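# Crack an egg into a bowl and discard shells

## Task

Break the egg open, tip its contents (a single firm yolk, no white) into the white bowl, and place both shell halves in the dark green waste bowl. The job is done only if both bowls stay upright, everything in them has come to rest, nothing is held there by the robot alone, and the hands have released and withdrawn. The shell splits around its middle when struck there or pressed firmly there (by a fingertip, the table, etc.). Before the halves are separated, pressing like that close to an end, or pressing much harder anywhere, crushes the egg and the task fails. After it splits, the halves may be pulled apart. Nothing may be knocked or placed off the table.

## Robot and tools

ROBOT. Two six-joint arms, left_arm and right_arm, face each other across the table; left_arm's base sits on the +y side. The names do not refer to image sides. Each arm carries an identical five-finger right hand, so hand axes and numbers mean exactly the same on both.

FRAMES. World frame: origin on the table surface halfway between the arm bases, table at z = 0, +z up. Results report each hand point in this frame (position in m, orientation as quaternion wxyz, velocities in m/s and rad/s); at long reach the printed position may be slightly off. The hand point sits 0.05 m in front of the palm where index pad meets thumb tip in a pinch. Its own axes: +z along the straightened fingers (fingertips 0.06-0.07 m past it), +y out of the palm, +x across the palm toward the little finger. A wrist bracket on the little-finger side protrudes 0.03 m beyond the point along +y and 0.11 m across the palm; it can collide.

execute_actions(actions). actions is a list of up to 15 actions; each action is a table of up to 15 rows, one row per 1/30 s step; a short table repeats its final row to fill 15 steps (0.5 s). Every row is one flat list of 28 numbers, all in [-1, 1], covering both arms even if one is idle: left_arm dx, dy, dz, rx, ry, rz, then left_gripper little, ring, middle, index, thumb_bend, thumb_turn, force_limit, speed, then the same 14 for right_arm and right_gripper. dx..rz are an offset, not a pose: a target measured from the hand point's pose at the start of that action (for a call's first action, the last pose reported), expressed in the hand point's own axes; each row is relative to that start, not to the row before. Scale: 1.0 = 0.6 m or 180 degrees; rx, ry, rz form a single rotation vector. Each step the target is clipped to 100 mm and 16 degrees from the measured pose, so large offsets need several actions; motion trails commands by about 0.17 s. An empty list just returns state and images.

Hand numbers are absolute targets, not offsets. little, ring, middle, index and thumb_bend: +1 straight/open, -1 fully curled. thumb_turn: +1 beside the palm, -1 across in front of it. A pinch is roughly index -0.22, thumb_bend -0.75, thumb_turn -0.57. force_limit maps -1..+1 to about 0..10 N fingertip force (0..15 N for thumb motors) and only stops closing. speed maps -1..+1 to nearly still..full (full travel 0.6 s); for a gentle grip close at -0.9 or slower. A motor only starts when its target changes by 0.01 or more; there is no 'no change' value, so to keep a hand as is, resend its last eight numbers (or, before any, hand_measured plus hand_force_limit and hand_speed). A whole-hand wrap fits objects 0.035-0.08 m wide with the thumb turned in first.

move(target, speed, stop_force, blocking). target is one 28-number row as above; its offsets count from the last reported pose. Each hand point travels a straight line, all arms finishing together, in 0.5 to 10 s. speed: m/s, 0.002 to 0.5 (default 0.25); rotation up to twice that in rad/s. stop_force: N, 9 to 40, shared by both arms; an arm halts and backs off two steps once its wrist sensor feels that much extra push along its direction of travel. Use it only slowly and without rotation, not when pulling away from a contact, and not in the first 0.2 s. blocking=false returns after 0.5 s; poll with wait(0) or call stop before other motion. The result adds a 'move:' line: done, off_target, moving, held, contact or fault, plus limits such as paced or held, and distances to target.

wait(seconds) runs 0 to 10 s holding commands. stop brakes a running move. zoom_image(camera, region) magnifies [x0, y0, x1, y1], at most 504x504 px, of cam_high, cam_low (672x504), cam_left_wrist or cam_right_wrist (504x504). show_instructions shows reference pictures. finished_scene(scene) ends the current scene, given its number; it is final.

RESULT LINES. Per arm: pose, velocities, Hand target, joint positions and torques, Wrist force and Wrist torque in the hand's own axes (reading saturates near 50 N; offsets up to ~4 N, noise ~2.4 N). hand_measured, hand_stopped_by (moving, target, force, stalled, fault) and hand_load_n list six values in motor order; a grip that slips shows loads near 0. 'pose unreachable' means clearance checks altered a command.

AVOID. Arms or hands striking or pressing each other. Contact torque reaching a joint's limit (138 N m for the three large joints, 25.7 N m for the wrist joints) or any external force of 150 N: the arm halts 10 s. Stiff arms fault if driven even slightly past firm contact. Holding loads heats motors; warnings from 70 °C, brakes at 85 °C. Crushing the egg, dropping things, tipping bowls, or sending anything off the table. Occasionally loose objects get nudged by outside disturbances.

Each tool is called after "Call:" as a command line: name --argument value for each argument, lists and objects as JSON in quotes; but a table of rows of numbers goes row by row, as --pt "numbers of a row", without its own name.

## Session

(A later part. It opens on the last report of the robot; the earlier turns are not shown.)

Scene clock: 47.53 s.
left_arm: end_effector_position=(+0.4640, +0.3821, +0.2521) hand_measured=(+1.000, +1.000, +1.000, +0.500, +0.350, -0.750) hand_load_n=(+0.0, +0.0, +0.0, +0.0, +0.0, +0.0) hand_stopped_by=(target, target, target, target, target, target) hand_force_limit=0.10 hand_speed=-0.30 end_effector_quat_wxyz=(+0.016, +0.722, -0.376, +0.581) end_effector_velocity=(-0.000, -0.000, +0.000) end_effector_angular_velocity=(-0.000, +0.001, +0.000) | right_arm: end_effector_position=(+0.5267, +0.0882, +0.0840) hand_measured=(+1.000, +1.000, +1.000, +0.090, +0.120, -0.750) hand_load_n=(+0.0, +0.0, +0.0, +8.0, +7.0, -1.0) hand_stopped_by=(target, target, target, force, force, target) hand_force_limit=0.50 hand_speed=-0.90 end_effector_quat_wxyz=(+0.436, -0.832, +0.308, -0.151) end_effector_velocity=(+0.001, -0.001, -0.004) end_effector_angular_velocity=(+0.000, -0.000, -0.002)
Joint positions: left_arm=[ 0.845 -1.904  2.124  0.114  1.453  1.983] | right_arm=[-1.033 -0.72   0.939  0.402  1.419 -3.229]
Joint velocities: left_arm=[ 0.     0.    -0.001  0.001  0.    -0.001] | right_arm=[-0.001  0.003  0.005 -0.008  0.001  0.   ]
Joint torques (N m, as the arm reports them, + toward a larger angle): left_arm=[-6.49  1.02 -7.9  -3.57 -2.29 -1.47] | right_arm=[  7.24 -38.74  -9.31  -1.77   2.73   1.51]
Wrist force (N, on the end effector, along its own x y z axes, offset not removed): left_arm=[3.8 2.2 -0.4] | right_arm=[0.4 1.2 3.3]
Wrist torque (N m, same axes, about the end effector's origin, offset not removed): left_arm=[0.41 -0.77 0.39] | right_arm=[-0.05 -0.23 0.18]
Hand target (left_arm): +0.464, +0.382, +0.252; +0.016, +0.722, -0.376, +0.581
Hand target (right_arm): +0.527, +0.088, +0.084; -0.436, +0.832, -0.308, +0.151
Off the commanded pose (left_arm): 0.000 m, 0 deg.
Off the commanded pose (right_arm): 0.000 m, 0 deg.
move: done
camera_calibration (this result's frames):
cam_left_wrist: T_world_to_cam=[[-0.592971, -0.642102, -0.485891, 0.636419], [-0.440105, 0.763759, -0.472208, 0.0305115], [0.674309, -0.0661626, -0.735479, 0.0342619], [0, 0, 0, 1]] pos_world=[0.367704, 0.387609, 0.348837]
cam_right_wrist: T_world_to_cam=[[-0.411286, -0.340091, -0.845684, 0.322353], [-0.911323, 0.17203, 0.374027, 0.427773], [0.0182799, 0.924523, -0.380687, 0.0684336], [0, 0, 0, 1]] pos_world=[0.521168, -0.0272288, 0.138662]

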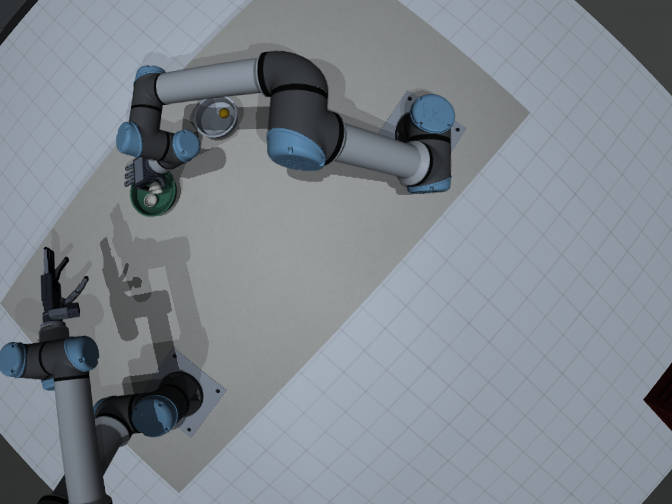

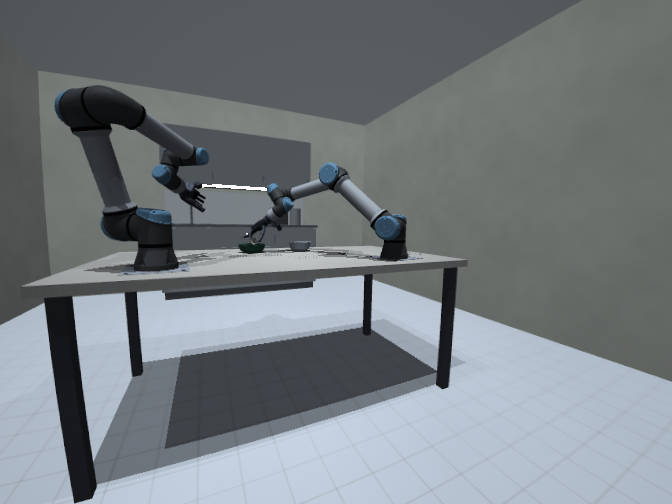

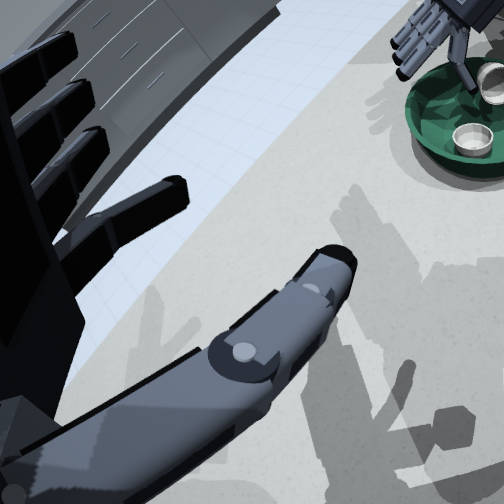

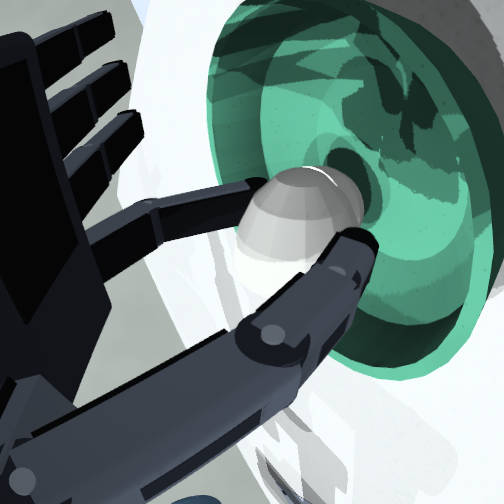

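Call:
execute_actions --actions '[[[0,0,0,0,0,0,1,1,1,0.5,0.35,-0.75,0.1,-0.3,0,0,0,0,0,0,1,1,1,0.45,0.35,-0.75,0.5,-0.3]],[[0,0,0,0,0,0,1,1,1,0.5,0.35,-0.75,0.1,-0.3,0,-0.068,-0.048,0,0,0,1,1,1,0.45,0.35,-0.75,0.5,-0.3]]]'

Call:
move --target '[0,0,0,0,0,0,1,1,1,0.5,0.35,-0.75,0.1,-0.3,0,0.05,-0.4,0,0,0,1,1,1,0.45,0.35,-0.75,0.5,-0.3]'

Call:
wait --seconds 10

Call:
wait --seconds 5

Scene clock: 48.73 s.
left_arm: end_effector_position=(+0.4640, +0.3821, +0.2521) hand_measured=(+1.000, +1.000, +1.000, +0.500, +0.350, -0.750) hand_load_n=(+0.0, +0.0, +0.0, +0.0, +0.0, +0.0) hand_stopped_by=(target, target, target, target, target, target) hand_force_limit=0.10 hand_speed=-0.30 end_effector_quat_wxyz=(+0.016, +0.722, -0.376, +0.581) end_effector_velocity=(+0.000, -0.000, +0.000) end_effector_angular_velocity=(-0.000, -0.000, -0.001) | right_arm: end_effector_position=(+0.5272, +0.0877, +0.1326) hand_measured=(+1.000, +1.000, +1.000, +0.450, +0.350, -0.750) hand_load_n=(+0.0, +0.0, +0.0, +0.0, +0.0, +0.0) hand_stopped_by=(target, target, target, target, target, target) hand_force_limit=0.50 hand_speed=-0.30 end_effector_quat_wxyz=(+0.436, -0.832, +0.308, -0.151) end_effector_velocity=(+0.000, -0.001, +0.010) end_effector_angular_velocity=(-0.006, +0.003, -0.000)
Joint positions: left_arm=[ 0.845 -1.904  2.124  0.114  1.453  1.983] | right_arm=[-1.035 -0.745  0.859  0.507  1.418 -3.229]
Joint velocities: left_arm=[ 0.     0.    -0.    -0.001  0.001  0.   ] | right_arm=[-0.001  0.    -0.028  0.034  0.001 -0.002]
Joint torques (N m, as the arm reports them, + toward a larger angle): left_arm=[-6.74  1.09 -8.59 -3.65 -2.23 -1.52] | right_arm=[ -4.85 -58.93 -28.69   2.77  -3.13  -1.91]
Wrist force (N, on the end effector, along its own x y z axes, offset not removed): left_arm=[1.6 3.2 -3.8] | right_arm=[1.0 1.3 -0.3]
Wrist torque (N m, same axes, about the end effector's origin, offset not removed): left_arm=[0.70 -0.16 0.36] | right_arm=[0.13 -0.08 0.01]
Hand target (left_arm): +0.464, +0.382, +0.252; +0.016, +0.722, -0.376, +0.581
Hand target (right_arm): +0.527, +0.088, +0.134; -0.436, +0.832, -0.308, +0.151
Off the commanded pose (left_arm): 0.000 m, 0 deg.
Off the commanded pose (right_arm): 0.001 m, 0 deg.
camera_calibration (this result's frames):
cam_left_wrist: T_world_to_cam=[[-0.592971, -0.642102, -0.485891, 0.636419], [-0.440104, 0.763759, -0.472208, 0.0305115], [0.674309, -0.0661626, -0.735479, 0.0342618], [0, 0, 0, 1]] pos_world=[0.367704, 0.387609, 0.348837]
cam_right_wrist: T_world_to_cam=[[-0.410973, -0.339671, -0.846005, 0.363321], [-0.911461, 0.171872, 0.373763, 0.410332], [0.0184486, 0.924707, -0.380232, 0.0872551], [0, 0, 0, 1]] pos_world=[0.521707, -0.0278005, 0.187182]

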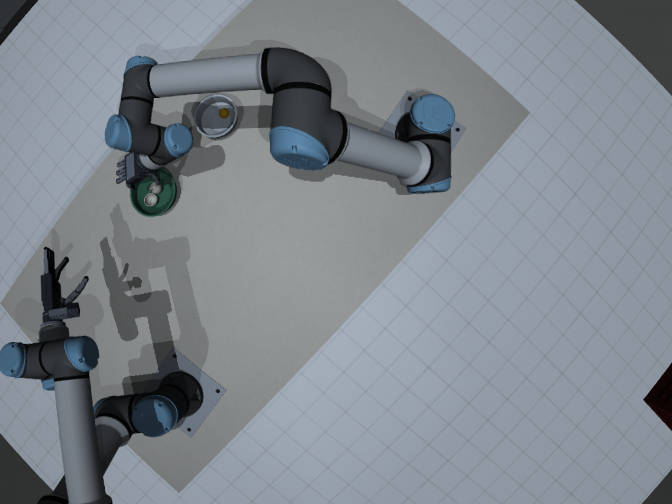

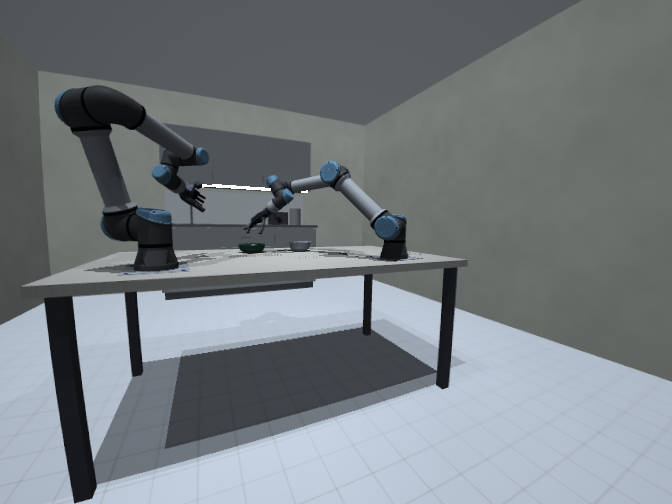

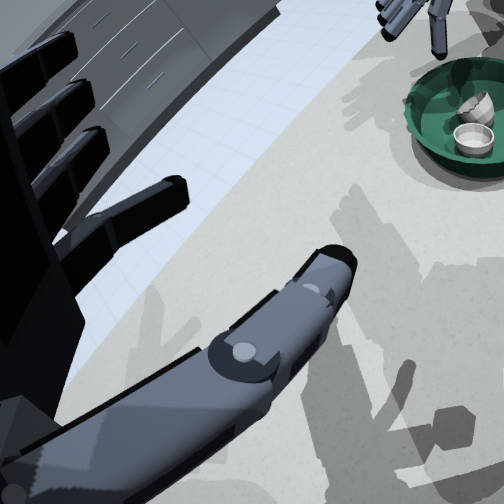

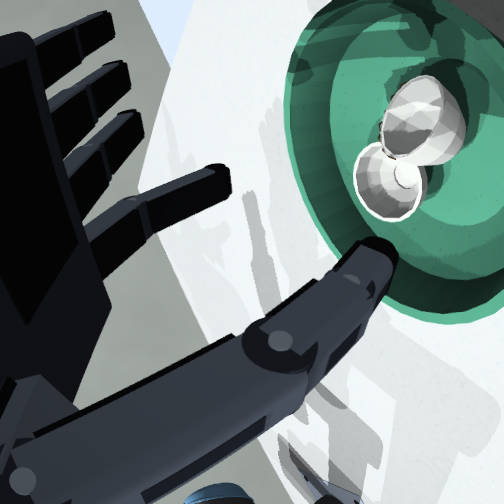

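Scene clock: 50.40 s.
left_arm: end_effector_position=(+0.4640, +0.3821, +0.2521) hand_measured=(+1.000, +1.000, +1.000, +0.500, +0.350, -0.750) hand_load_n=(+0.0, +0.0, +0.0, +0.0, +0.0, +0.0) hand_stopped_by=(target, target, target, target, target, target) hand_force_limit=0.10 hand_speed=-0.30 end_effector_quat_wxyz=(+0.016, +0.722, -0.376, +0.581) end_effector_velocity=(+0.000, +0.000, +0.000) end_effector_angular_velocity=(-0.001, -0.002, +0.001) | right_arm: end_effector_position=(+0.3913, -0.0766, +0.2461) hand_measured=(+1.000, +1.000, +1.000, +0.450, +0.350, -0.750) hand_load_n=(+0.0, +0.0, +0.0, +0.0, +0.0, +0.0) hand_stopped_by=(target, target, target, target, target, target) hand_force_limit=0.50 hand_speed=-0.30 end_effector_quat_wxyz=(+0.436, -0.832, +0.308, -0.151) end_effector_velocity=(-0.000, -0.003, +0.003) end_effector_angular_velocity=(+0.001, -0.002, -0.002)
Joint positions: left_arm=[ 0.845 -1.904  2.124  0.114  1.453  1.983] | right_arm=[-1.125 -1.345  1.492  0.483  1.345 -3.283]
Joint velocities: left_arm=[ 0.001 -0.    -0.    -0.002 -0.001  0.   ] | right_arm=[-0.004 -0.008  0.004  0.002 -0.001 -0.001]
Joint torques (N m, as the arm reports them, + toward a larger angle): left_arm=[-6.17  1.43 -8.33 -3.63 -2.22 -1.43] | right_arm=[ -5.65 -38.44 -10.61   2.41  -3.03  -1.72]
Wrist force (N, on the end effector, along its own x y z axes, offset not removed): left_arm=[4.0 -1.1 -5.3] | right_arm=[0.7 2.1 1.8]
Wrist torque (N m, same axes, about the end effector's origin, offset not removed): left_arm=[0.01 -0.56 -0.05] | right_arm=[0.16 -0.17 -0.03]
Hand target (left_arm): +0.464, +0.382, +0.252; +0.016, +0.722, -0.376, +0.581
Hand target (right_arm): +0.391, -0.077, +0.246; -0.436, +0.832, -0.308, +0.151
Off the commanded pose (left_arm): 0.000 m, 0 deg.
Off the commanded pose (right_arm): 0.001 m, 0 deg.
move: done
camera_calibration (this result's frames):
cam_left_wrist: T_world_to_cam=[[-0.592971, -0.642102, -0.485891, 0.636419], [-0.440105, 0.763759, -0.472208, 0.0305115], [0.674309, -0.0661625, -0.735479, 0.0342618], [0, 0, 0, 1]] pos_world=[0.367704, 0.387609, 0.348837]
cam_right_wrist: T_world_to_cam=[[-0.410876, -0.339874, -0.845971, 0.347669], [-0.911503, 0.171983, 0.373609, 0.272332], [0.0185127, 0.924612, -0.38046, 0.284804], [0, 0, 0, 1]] pos_world=[0.385808, -0.192006, 0.300729]

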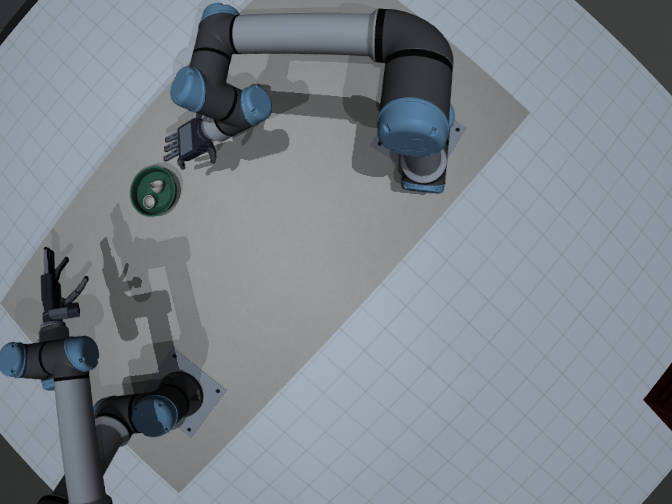

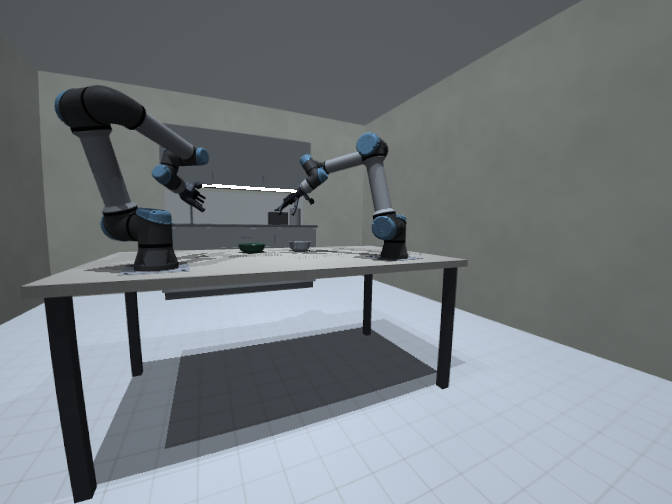

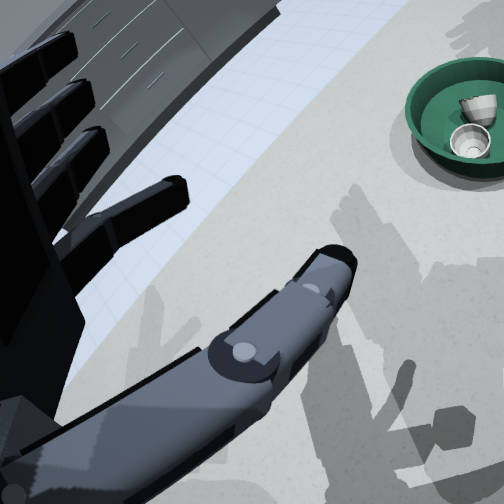

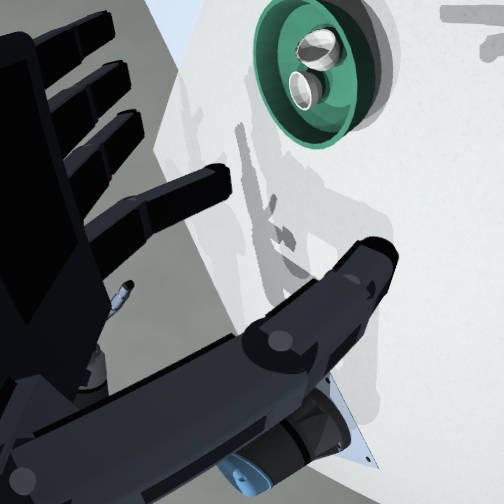

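Scene clock: 60.40 s.
left_arm: end_effector_position=(+0.4640, +0.3821, +0.2521) hand_measured=(+1.000, +1.000, +1.000, +0.500, +0.350, -0.750) hand_load_n=(+0.0, +0.0, +0.0, +0.0, +0.0, +0.0) hand_stopped_by=(target, target, target, target, target, target) hand_force_limit=0.10 hand_speed=-0.30 end_effector_quat_wxyz=(+0.016, +0.722, -0.376, +0.581) end_effector_velocity=(-0.000, -0.001, -0.000) end_effector_angular_velocity=(-0.000, +0.000, -0.002) | right_arm: end_effector_position=(+0.3912, -0.0768, +0.2463) hand_measured=(+1.000, +1.000, +1.000, +0.450, +0.350, -0.750) hand_load_n=(+0.0, +0.0, +0.0, +0.0, +0.0, +0.0) hand_stopped_by=(target, target, target, target, target, target) hand_force_limit=0.50 hand_speed=-0.30 end_effector_quat_wxyz=(+0.436, -0.832, +0.308, -0.151) end_effector_velocity=(-0.000, -0.001, -0.001) end_effector_angular_velocity=(-0.002, +0.002, -0.001)
Joint positions: left_arm=[ 0.845 -1.904  2.124  0.114  1.453  1.983] | right_arm=[-1.125 -1.346  1.493  0.484  1.345 -3.284]
Joint velocities: left_arm=[-0.001  0.     0.    -0.     0.001  0.   ] | right_arm=[-0.001  0.001  0.     0.001  0.     0.   ]
Joint torques (N m, as the arm reports them, + toward a larger angle): left_arm=[-6.97  0.77 -8.11 -3.67 -2.2  -1.47] | right_arm=[ -5.85 -38.59 -11.3    2.43  -3.16  -1.75]
Wrist force (N, on the end effector, along its own x y z axes, offset not removed): left_arm=[-0.9 1.8 -4.4] | right_arm=[-2.7 0.4 0.5]
Wrist torque (N m, same axes, about the end effector's origin, offset not removed): left_arm=[0.40 -0.05 0.04] | right_arm=[0.11 0.41 -0.17]
Hand target (left_arm): +0.464, +0.382, +0.252; +0.016, +0.722, -0.376, +0.581
Hand target (right_arm): +0.391, -0.077, +0.246; -0.436, +0.832, -0.308, +0.151
Off the commanded pose (left_arm): 0.000 m, 0 deg.
Off the commanded pose (right_arm): 0.000 m, 0 deg.
wait: 10.00 s; at rest by 0.17 s
camera_calibration (this result's frames):
cam_left_wrist: T_world_to_cam=[[-0.592971, -0.642102, -0.485891, 0.636419], [-0.440105, 0.763759, -0.472208, 0.0305116], [0.674309, -0.0661625, -0.735479, 0.0342617], [0, 0, 0, 1]] pos_world=[0.367704, 0.387609, 0.348837]
cam_right_wrist: T_world_to_cam=[[-0.410825, -0.33981, -0.846021, 0.347665], [-0.911526, 0.171941, 0.373573, 0.27217], [0.0185217, 0.924644, -0.380383, 0.285078], [0, 0, 0, 1]] pos_world=[0.385639, -0.192252, 0.300896]

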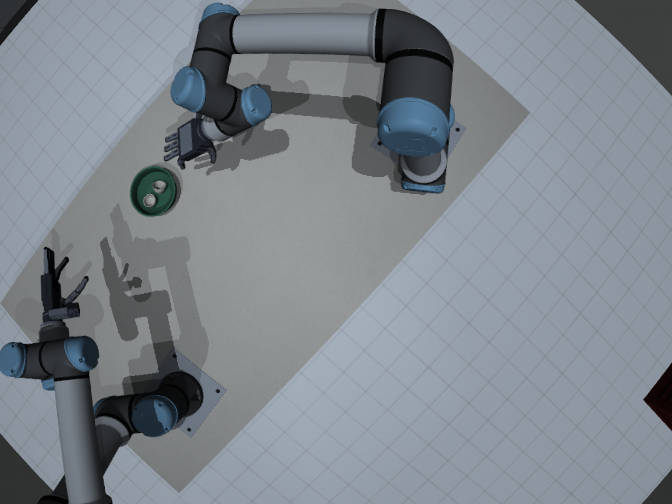

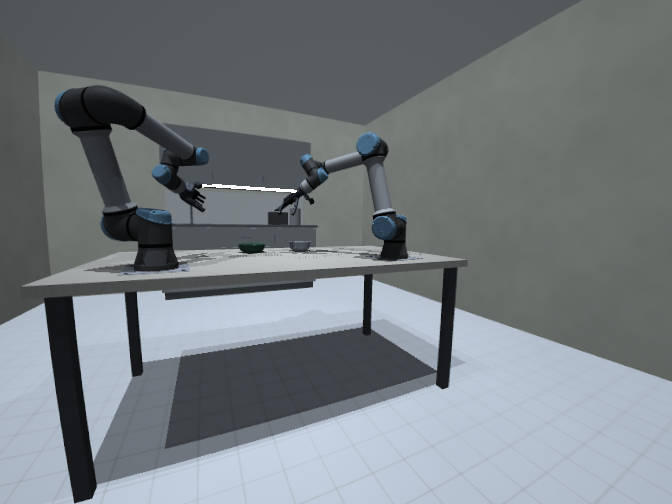

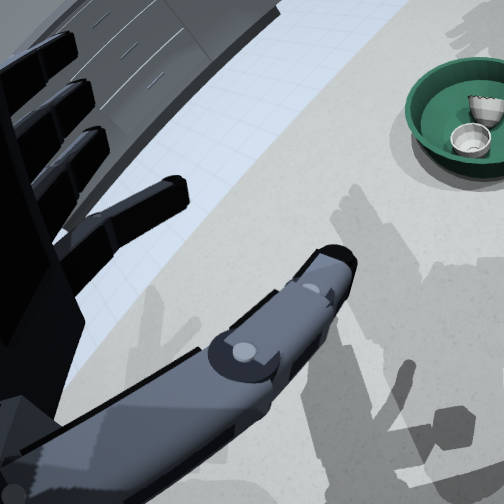

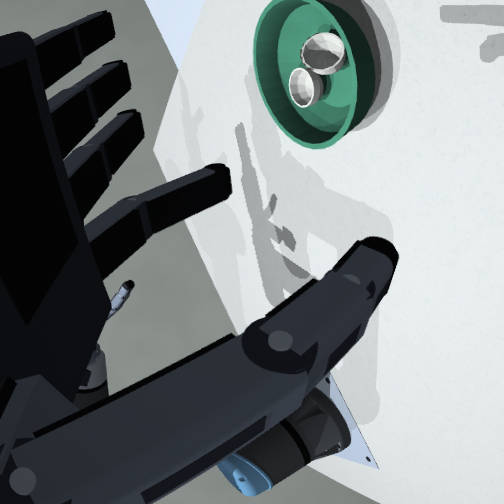

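Scene clock: 65.40 s.
left_arm: end_effector_position=(+0.4640, +0.3821, +0.2521) hand_measured=(+1.000, +1.000, +1.000, +0.500, +0.350, -0.750) hand_load_n=(+0.0, +0.0, +0.0, +0.0, +0.0, +0.0) hand_stopped_by=(target, target, target, target, target, target) hand_force_limit=0.10 hand_speed=-0.30 end_effector_quat_wxyz=(+0.016, +0.722, -0.376, +0.581) end_effector_velocity=(+0.000, +0.000, +0.000) end_effector_angular_velocity=(+0.001, -0.000, +0.000) | right_arm: end_effector_position=(+0.3912, -0.0768, +0.2463) hand_measured=(+1.000, +1.000, +1.000, +0.450, +0.350, -0.750) hand_load_n=(+0.0, +0.0, +0.0, +0.0, +0.0, +0.0) hand_stopped_by=(target, target, target, target, target, target) hand_force_limit=0.50 hand_speed=-0.30 end_effector_quat_wxyz=(+0.436, -0.832, +0.308, -0.151) end_effector_velocity=(+0.000, +0.000, -0.000) end_effector_angular_velocity=(+0.001, +0.000, -0.000)
Joint positions: left_arm=[ 0.845 -1.904  2.124  0.114  1.453  1.983] | right_arm=[-1.125 -1.346  1.493  0.484  1.345 -3.284]
Joint velocities: left_arm=[ 0.    -0.    -0.     0.001 -0.     0.001] | right_arm=[-0.     0.     0.    -0.001 -0.001  0.001]
Joint torques (N m, as the arm reports them, + toward a larger angle): left_arm=[-6.72  0.47 -8.89 -3.56 -2.3  -1.57] | right_arm=[ -5.22 -37.45 -10.47   2.4   -3.1   -1.74]
Wrist force (N, on the end effector, along its own x y z axes, offset not removed): left_arm=[2.9 -2.0 -3.2] | right_arm=[-1.6 0.3 0.7]
Wrist torque (N m, same axes, about the end effector's origin, offset not removed): left_arm=[-0.07 -0.37 -0.10] | right_arm=[0.14 0.06 -0.15]
Hand target (left_arm): +0.464, +0.382, +0.252; +0.016, +0.722, -0.376, +0.581
Hand target (right_arm): +0.391, -0.077, +0.246; -0.436, +0.832, -0.308, +0.151
Off the commanded pose (left_arm): 0.000 m, 0 deg.
Off the commanded pose (right_arm): 0.000 m, 0 deg.
wait: 5.00 s; at rest by 0.17 s
camera_calibration (this result's frames):
cam_left_wrist: T_world_to_cam=[[-0.592971, -0.642102, -0.485892, 0.636419], [-0.440104, 0.763759, -0.472208, 0.0305115], [0.674309, -0.0661625, -0.735479, 0.0342618], [0, 0, 0, 1]] pos_world=[0.367704, 0.387609, 0.348837]
cam_right_wrist: T_world_to_cam=[[-0.410825, -0.33981, -0.846021, 0.347665], [-0.911526, 0.171941, 0.373573, 0.27217], [0.0185217, 0.924644, -0.380383, 0.285078], [0, 0, 0, 1]] pos_world=[0.385639, -0.192252, 0.300896]

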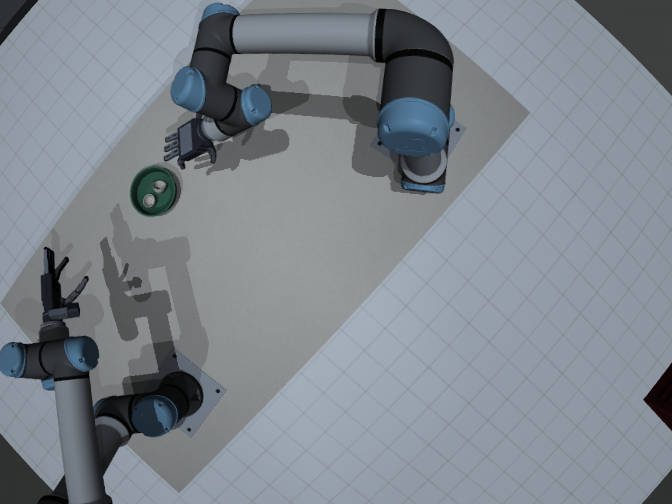

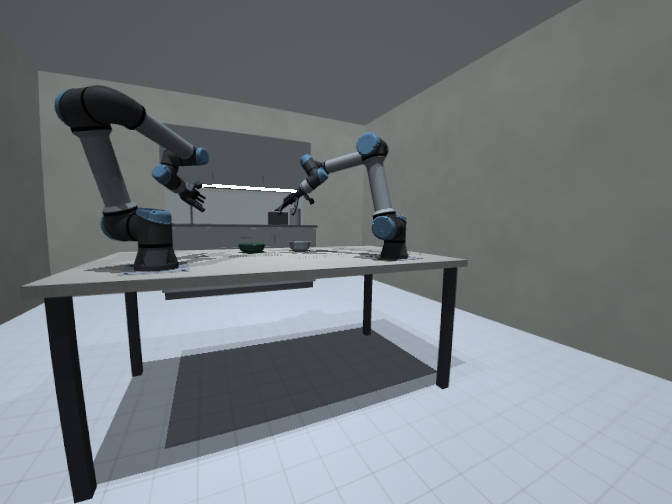

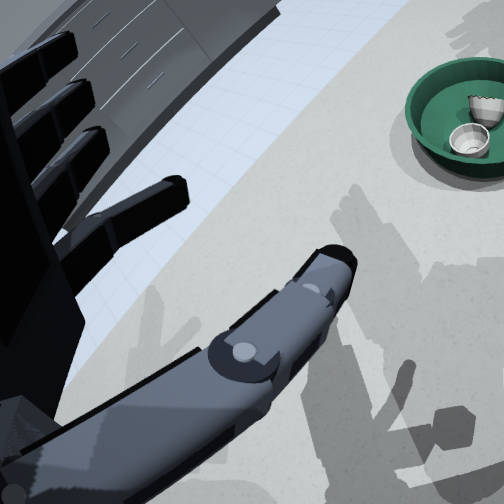

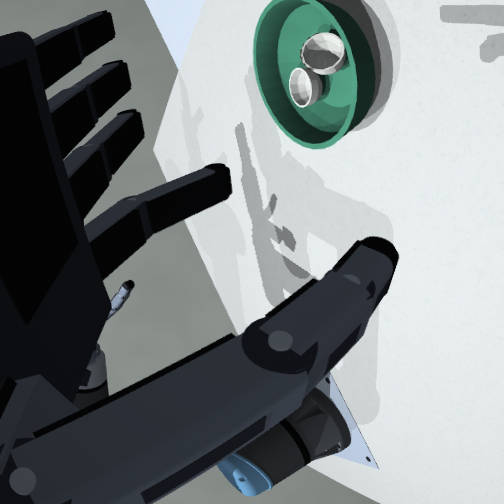

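One shell is still rocking slightly; waiting longer.

Call:
wait --seconds 10

Call:
zoom_image --camera "cam_left_wrist" --region '[400,50,504,190]'

Call:
wait --seconds 7.3

Call:
zoom_image --camera "cam_left_wrist" --region '[400,50,504,190]'

Scene clock: 75.53 s.
left_arm: end_effector_position=(+0.4640, +0.3821, +0.2521) hand_measured=(+1.000, +1.000, +1.000, +0.500, +0.350, -0.750) hand_load_n=(+0.0, +0.0, +0.0, +0.0, +0.0, +0.0) hand_stopped_by=(target, target, target, target, target, target) hand_force_limit=0.10 hand_speed=-0.30 end_effector_quat_wxyz=(+0.016, +0.722, -0.376, +0.581) end_effector_velocity=(+0.001, -0.000, +0.001) end_effector_angular_velocity=(-0.001, -0.001, +0.002) | right_arm: end_effector_position=(+0.3912, -0.0768, +0.2463) hand_measured=(+1.000, +1.000, +1.000, +0.450, +0.350, -0.750) hand_load_n=(+0.0, +0.0, +0.0, +0.0, +0.0, +0.0) hand_stopped_by=(target, target, target, target, target, target) hand_force_limit=0.50 hand_speed=-0.30 end_effector_quat_wxyz=(+0.436, -0.832, +0.308, -0.151) end_effector_velocity=(+0.001, -0.000, +0.000) end_effector_angular_velocity=(+0.000, -0.002, -0.002)
Joint positions: left_arm=[ 0.845 -1.904  2.124  0.114  1.453  1.983] | right_arm=[-1.125 -1.346  1.493  0.484  1.345 -3.284]
Joint velocities: left_arm=[-0.     0.    -0.001 -0.001 -0.002 -0.001] | right_arm=[-0.001 -0.    -0.    -0.001  0.001  0.   ]
Joint torques (N m, as the arm reports them, + toward a larger angle): left_arm=[ -6.59  -0.76 -10.13  -3.45  -2.22  -1.51] | right_arm=[ -5.15 -37.54 -11.3    2.36  -3.    -1.59]
Wrist force (N, on the end effector, along its own x y z axes, offset not removed): left_arm=[4.5 3.4 -3.5] | right_arm=[0.3 5.8 2.6]
Wrist torque (N m, same axes, about the end effector's origin, offset not removed): left_arm=[0.64 -0.86 0.15] | right_arm=[0.75 -0.11 0.26]
Hand target (left_arm): +0.464, +0.382, +0.252; +0.016, +0.722, -0.376, +0.581
Hand target (right_arm): +0.391, -0.077, +0.246; -0.436, +0.832, -0.308, +0.151
Off the commanded pose (left_arm): 0.000 m, 0 deg.
Off the commanded pose (right_arm): 0.000 m, 0 deg.
wait: 10.00 s; at rest by 0.03 s
camera_calibration (this result's frames):
cam_left_wrist: T_world_to_cam=[[-0.592971, -0.642102, -0.485891, 0.636419], [-0.440104, 0.763759, -0.472208, 0.0305114], [0.674309, -0.0661627, -0.735479, 0.0342619], [0, 0, 0, 1]] pos_world=[0.367704, 0.387609, 0.348837]
cam_right_wrist: T_world_to_cam=[[-0.410825, -0.33981, -0.846021, 0.347665], [-0.911526, 0.171941, 0.373573, 0.27217], [0.0185219, 0.924644, -0.380383, 0.285078], [0, 0, 0, 1]] pos_world=[0.385639, -0.192252, 0.300896]

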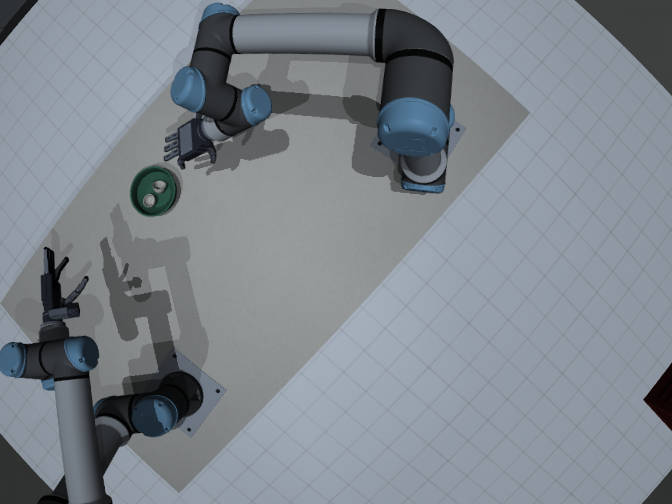

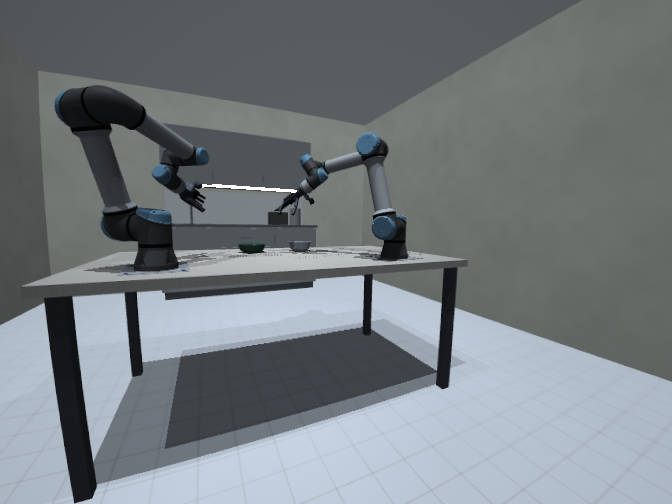

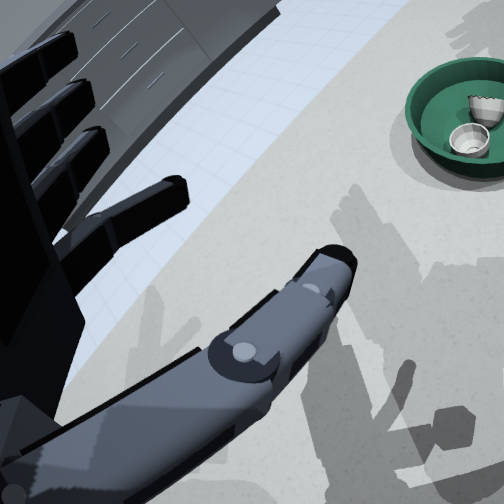

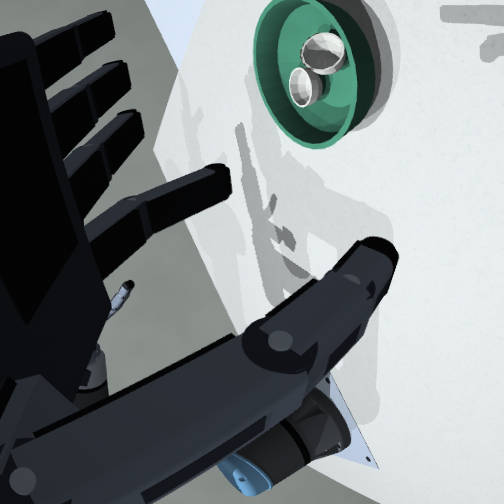

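Region (400, 50, 504, 190) of cam_left_wrist's 504x504 image, scaled by 3.600, with more detail than that image has; it fills the left 374 columns of this view, and the rest is white.

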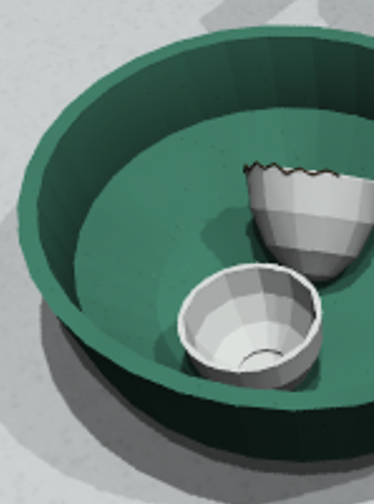

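Scene clock: 82.83 s.
left_arm: end_effector_position=(+0.4640, +0.3821, +0.2521) hand_measured=(+1.000, +1.000, +1.000, +0.500, +0.350, -0.750) hand_load_n=(+0.0, +0.0, +0.0, +0.0, +0.0, +0.0) hand_stopped_by=(target, target, target, target, target, target) hand_force_limit=0.10 hand_speed=-0.30 end_effector_quat_wxyz=(+0.016, +0.722, -0.376, +0.581) end_effector_velocity=(-0.000, -0.000, -0.001) end_effector_angular_velocity=(+0.002, +0.001, -0.001) | right_arm: end_effector_position=(+0.3912, -0.0768, +0.2463) hand_measured=(+1.000, +1.000, +1.000, +0.450, +0.350, -0.750) hand_load_n=(+0.0, +0.0, +0.0, +0.0, +0.0, +0.0) hand_stopped_by=(target, target, target, target, target, target) hand_force_limit=0.50 hand_speed=-0.30 end_effector_quat_wxyz=(+0.436, -0.832, +0.308, -0.151) end_effector_velocity=(+0.000, +0.000, -0.000) end_effector_angular_velocity=(+0.000, -0.000, -0.000)
Joint positions: left_arm=[ 0.845 -1.904  2.124  0.114  1.453  1.983] | right_arm=[-1.125 -1.346  1.493  0.484  1.345 -3.284]
Joint velocities: left_arm=[-0.001  0.     0.001  0.001  0.     0.001] | right_arm=[-0.     0.001  0.    -0.002  0.     0.   ]
Joint torques (N m, as the arm reports them, + toward a larger angle): left_arm=[-6.41 -1.23 -9.94 -3.53 -2.23 -1.47] | right_arm=[ -5.78 -37.99 -11.48   2.22  -3.04  -1.59]
Wrist force (N, on the end effector, along its own x y z axes, offset not removed): left_arm=[2.3 -1.1 1.9] | right_arm=[-0.4 -0.5 0.0]
Wrist torque (N m, same axes, about the end effector's origin, offset not removed): left_arm=[-0.03 -0.77 -0.06] | right_arm=[0.00 0.09 -0.14]
Hand target (left_arm): +0.464, +0.382, +0.252; +0.016, +0.722, -0.376, +0.581
Hand target (right_arm): +0.391, -0.077, +0.246; -0.436, +0.832, -0.308, +0.151
Off the commanded pose (left_arm): 0.000 m, 0 deg.
Off the commanded pose (right_arm): 0.000 m, 0 deg.
wait: 7.30 s; at rest by 0.17 s
camera_calibration (this result's frames):
cam_left_wrist: T_world_to_cam=[[-0.592971, -0.642102, -0.485891, 0.636419], [-0.440105, 0.763759, -0.472208, 0.0305116], [0.674309, -0.0661626, -0.735479, 0.0342618], [0, 0, 0, 1]] pos_world=[0.367704, 0.387609, 0.348837]
cam_right_wrist: T_world_to_cam=[[-0.410825, -0.33981, -0.846021, 0.347665], [-0.911526, 0.171941, 0.373573, 0.27217], [0.0185219, 0.924644, -0.380383, 0.285078], [0, 0, 0, 1]] pos_world=[0.385639, -0.192252, 0.300896]

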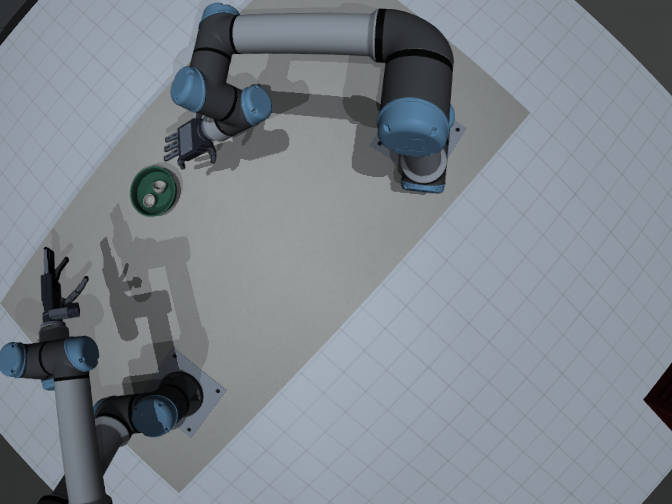

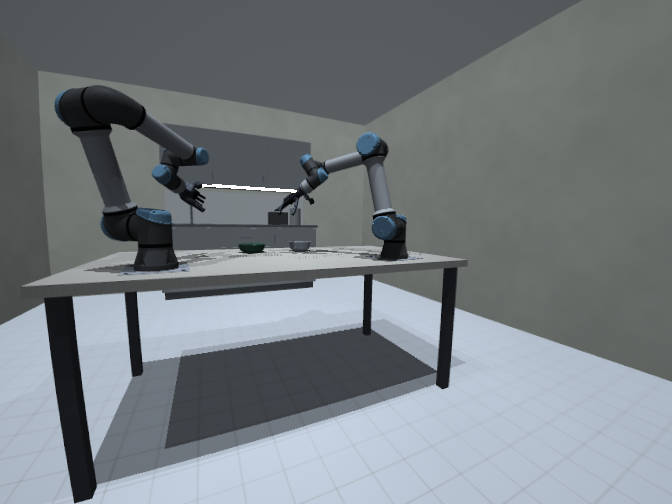

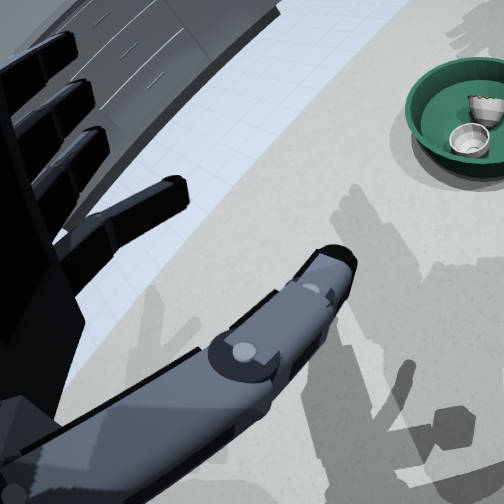

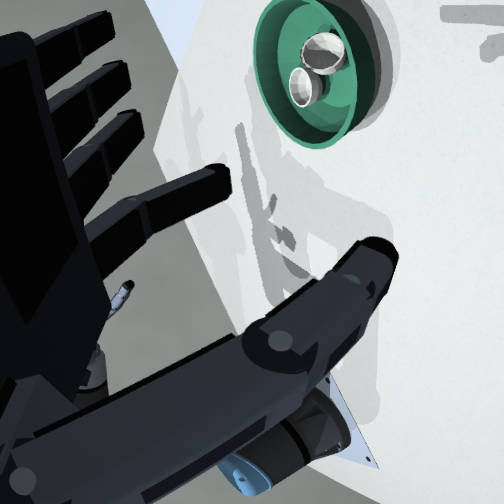

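Region (400, 50, 504, 190) of cam_left_wrist's 504x504 image, scaled by 3.600, with more detail than that image has; it fills the left 374 columns of this view, and the rest is white.

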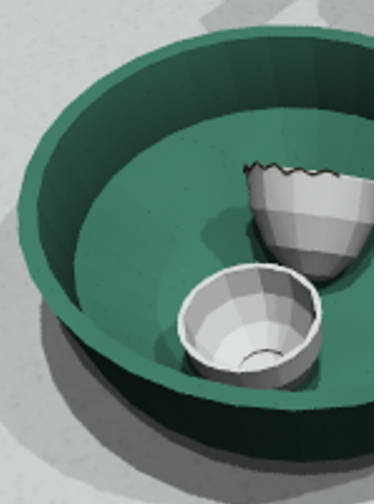

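Call:
finished_scene --scene 2

The scene is finished: the task was done.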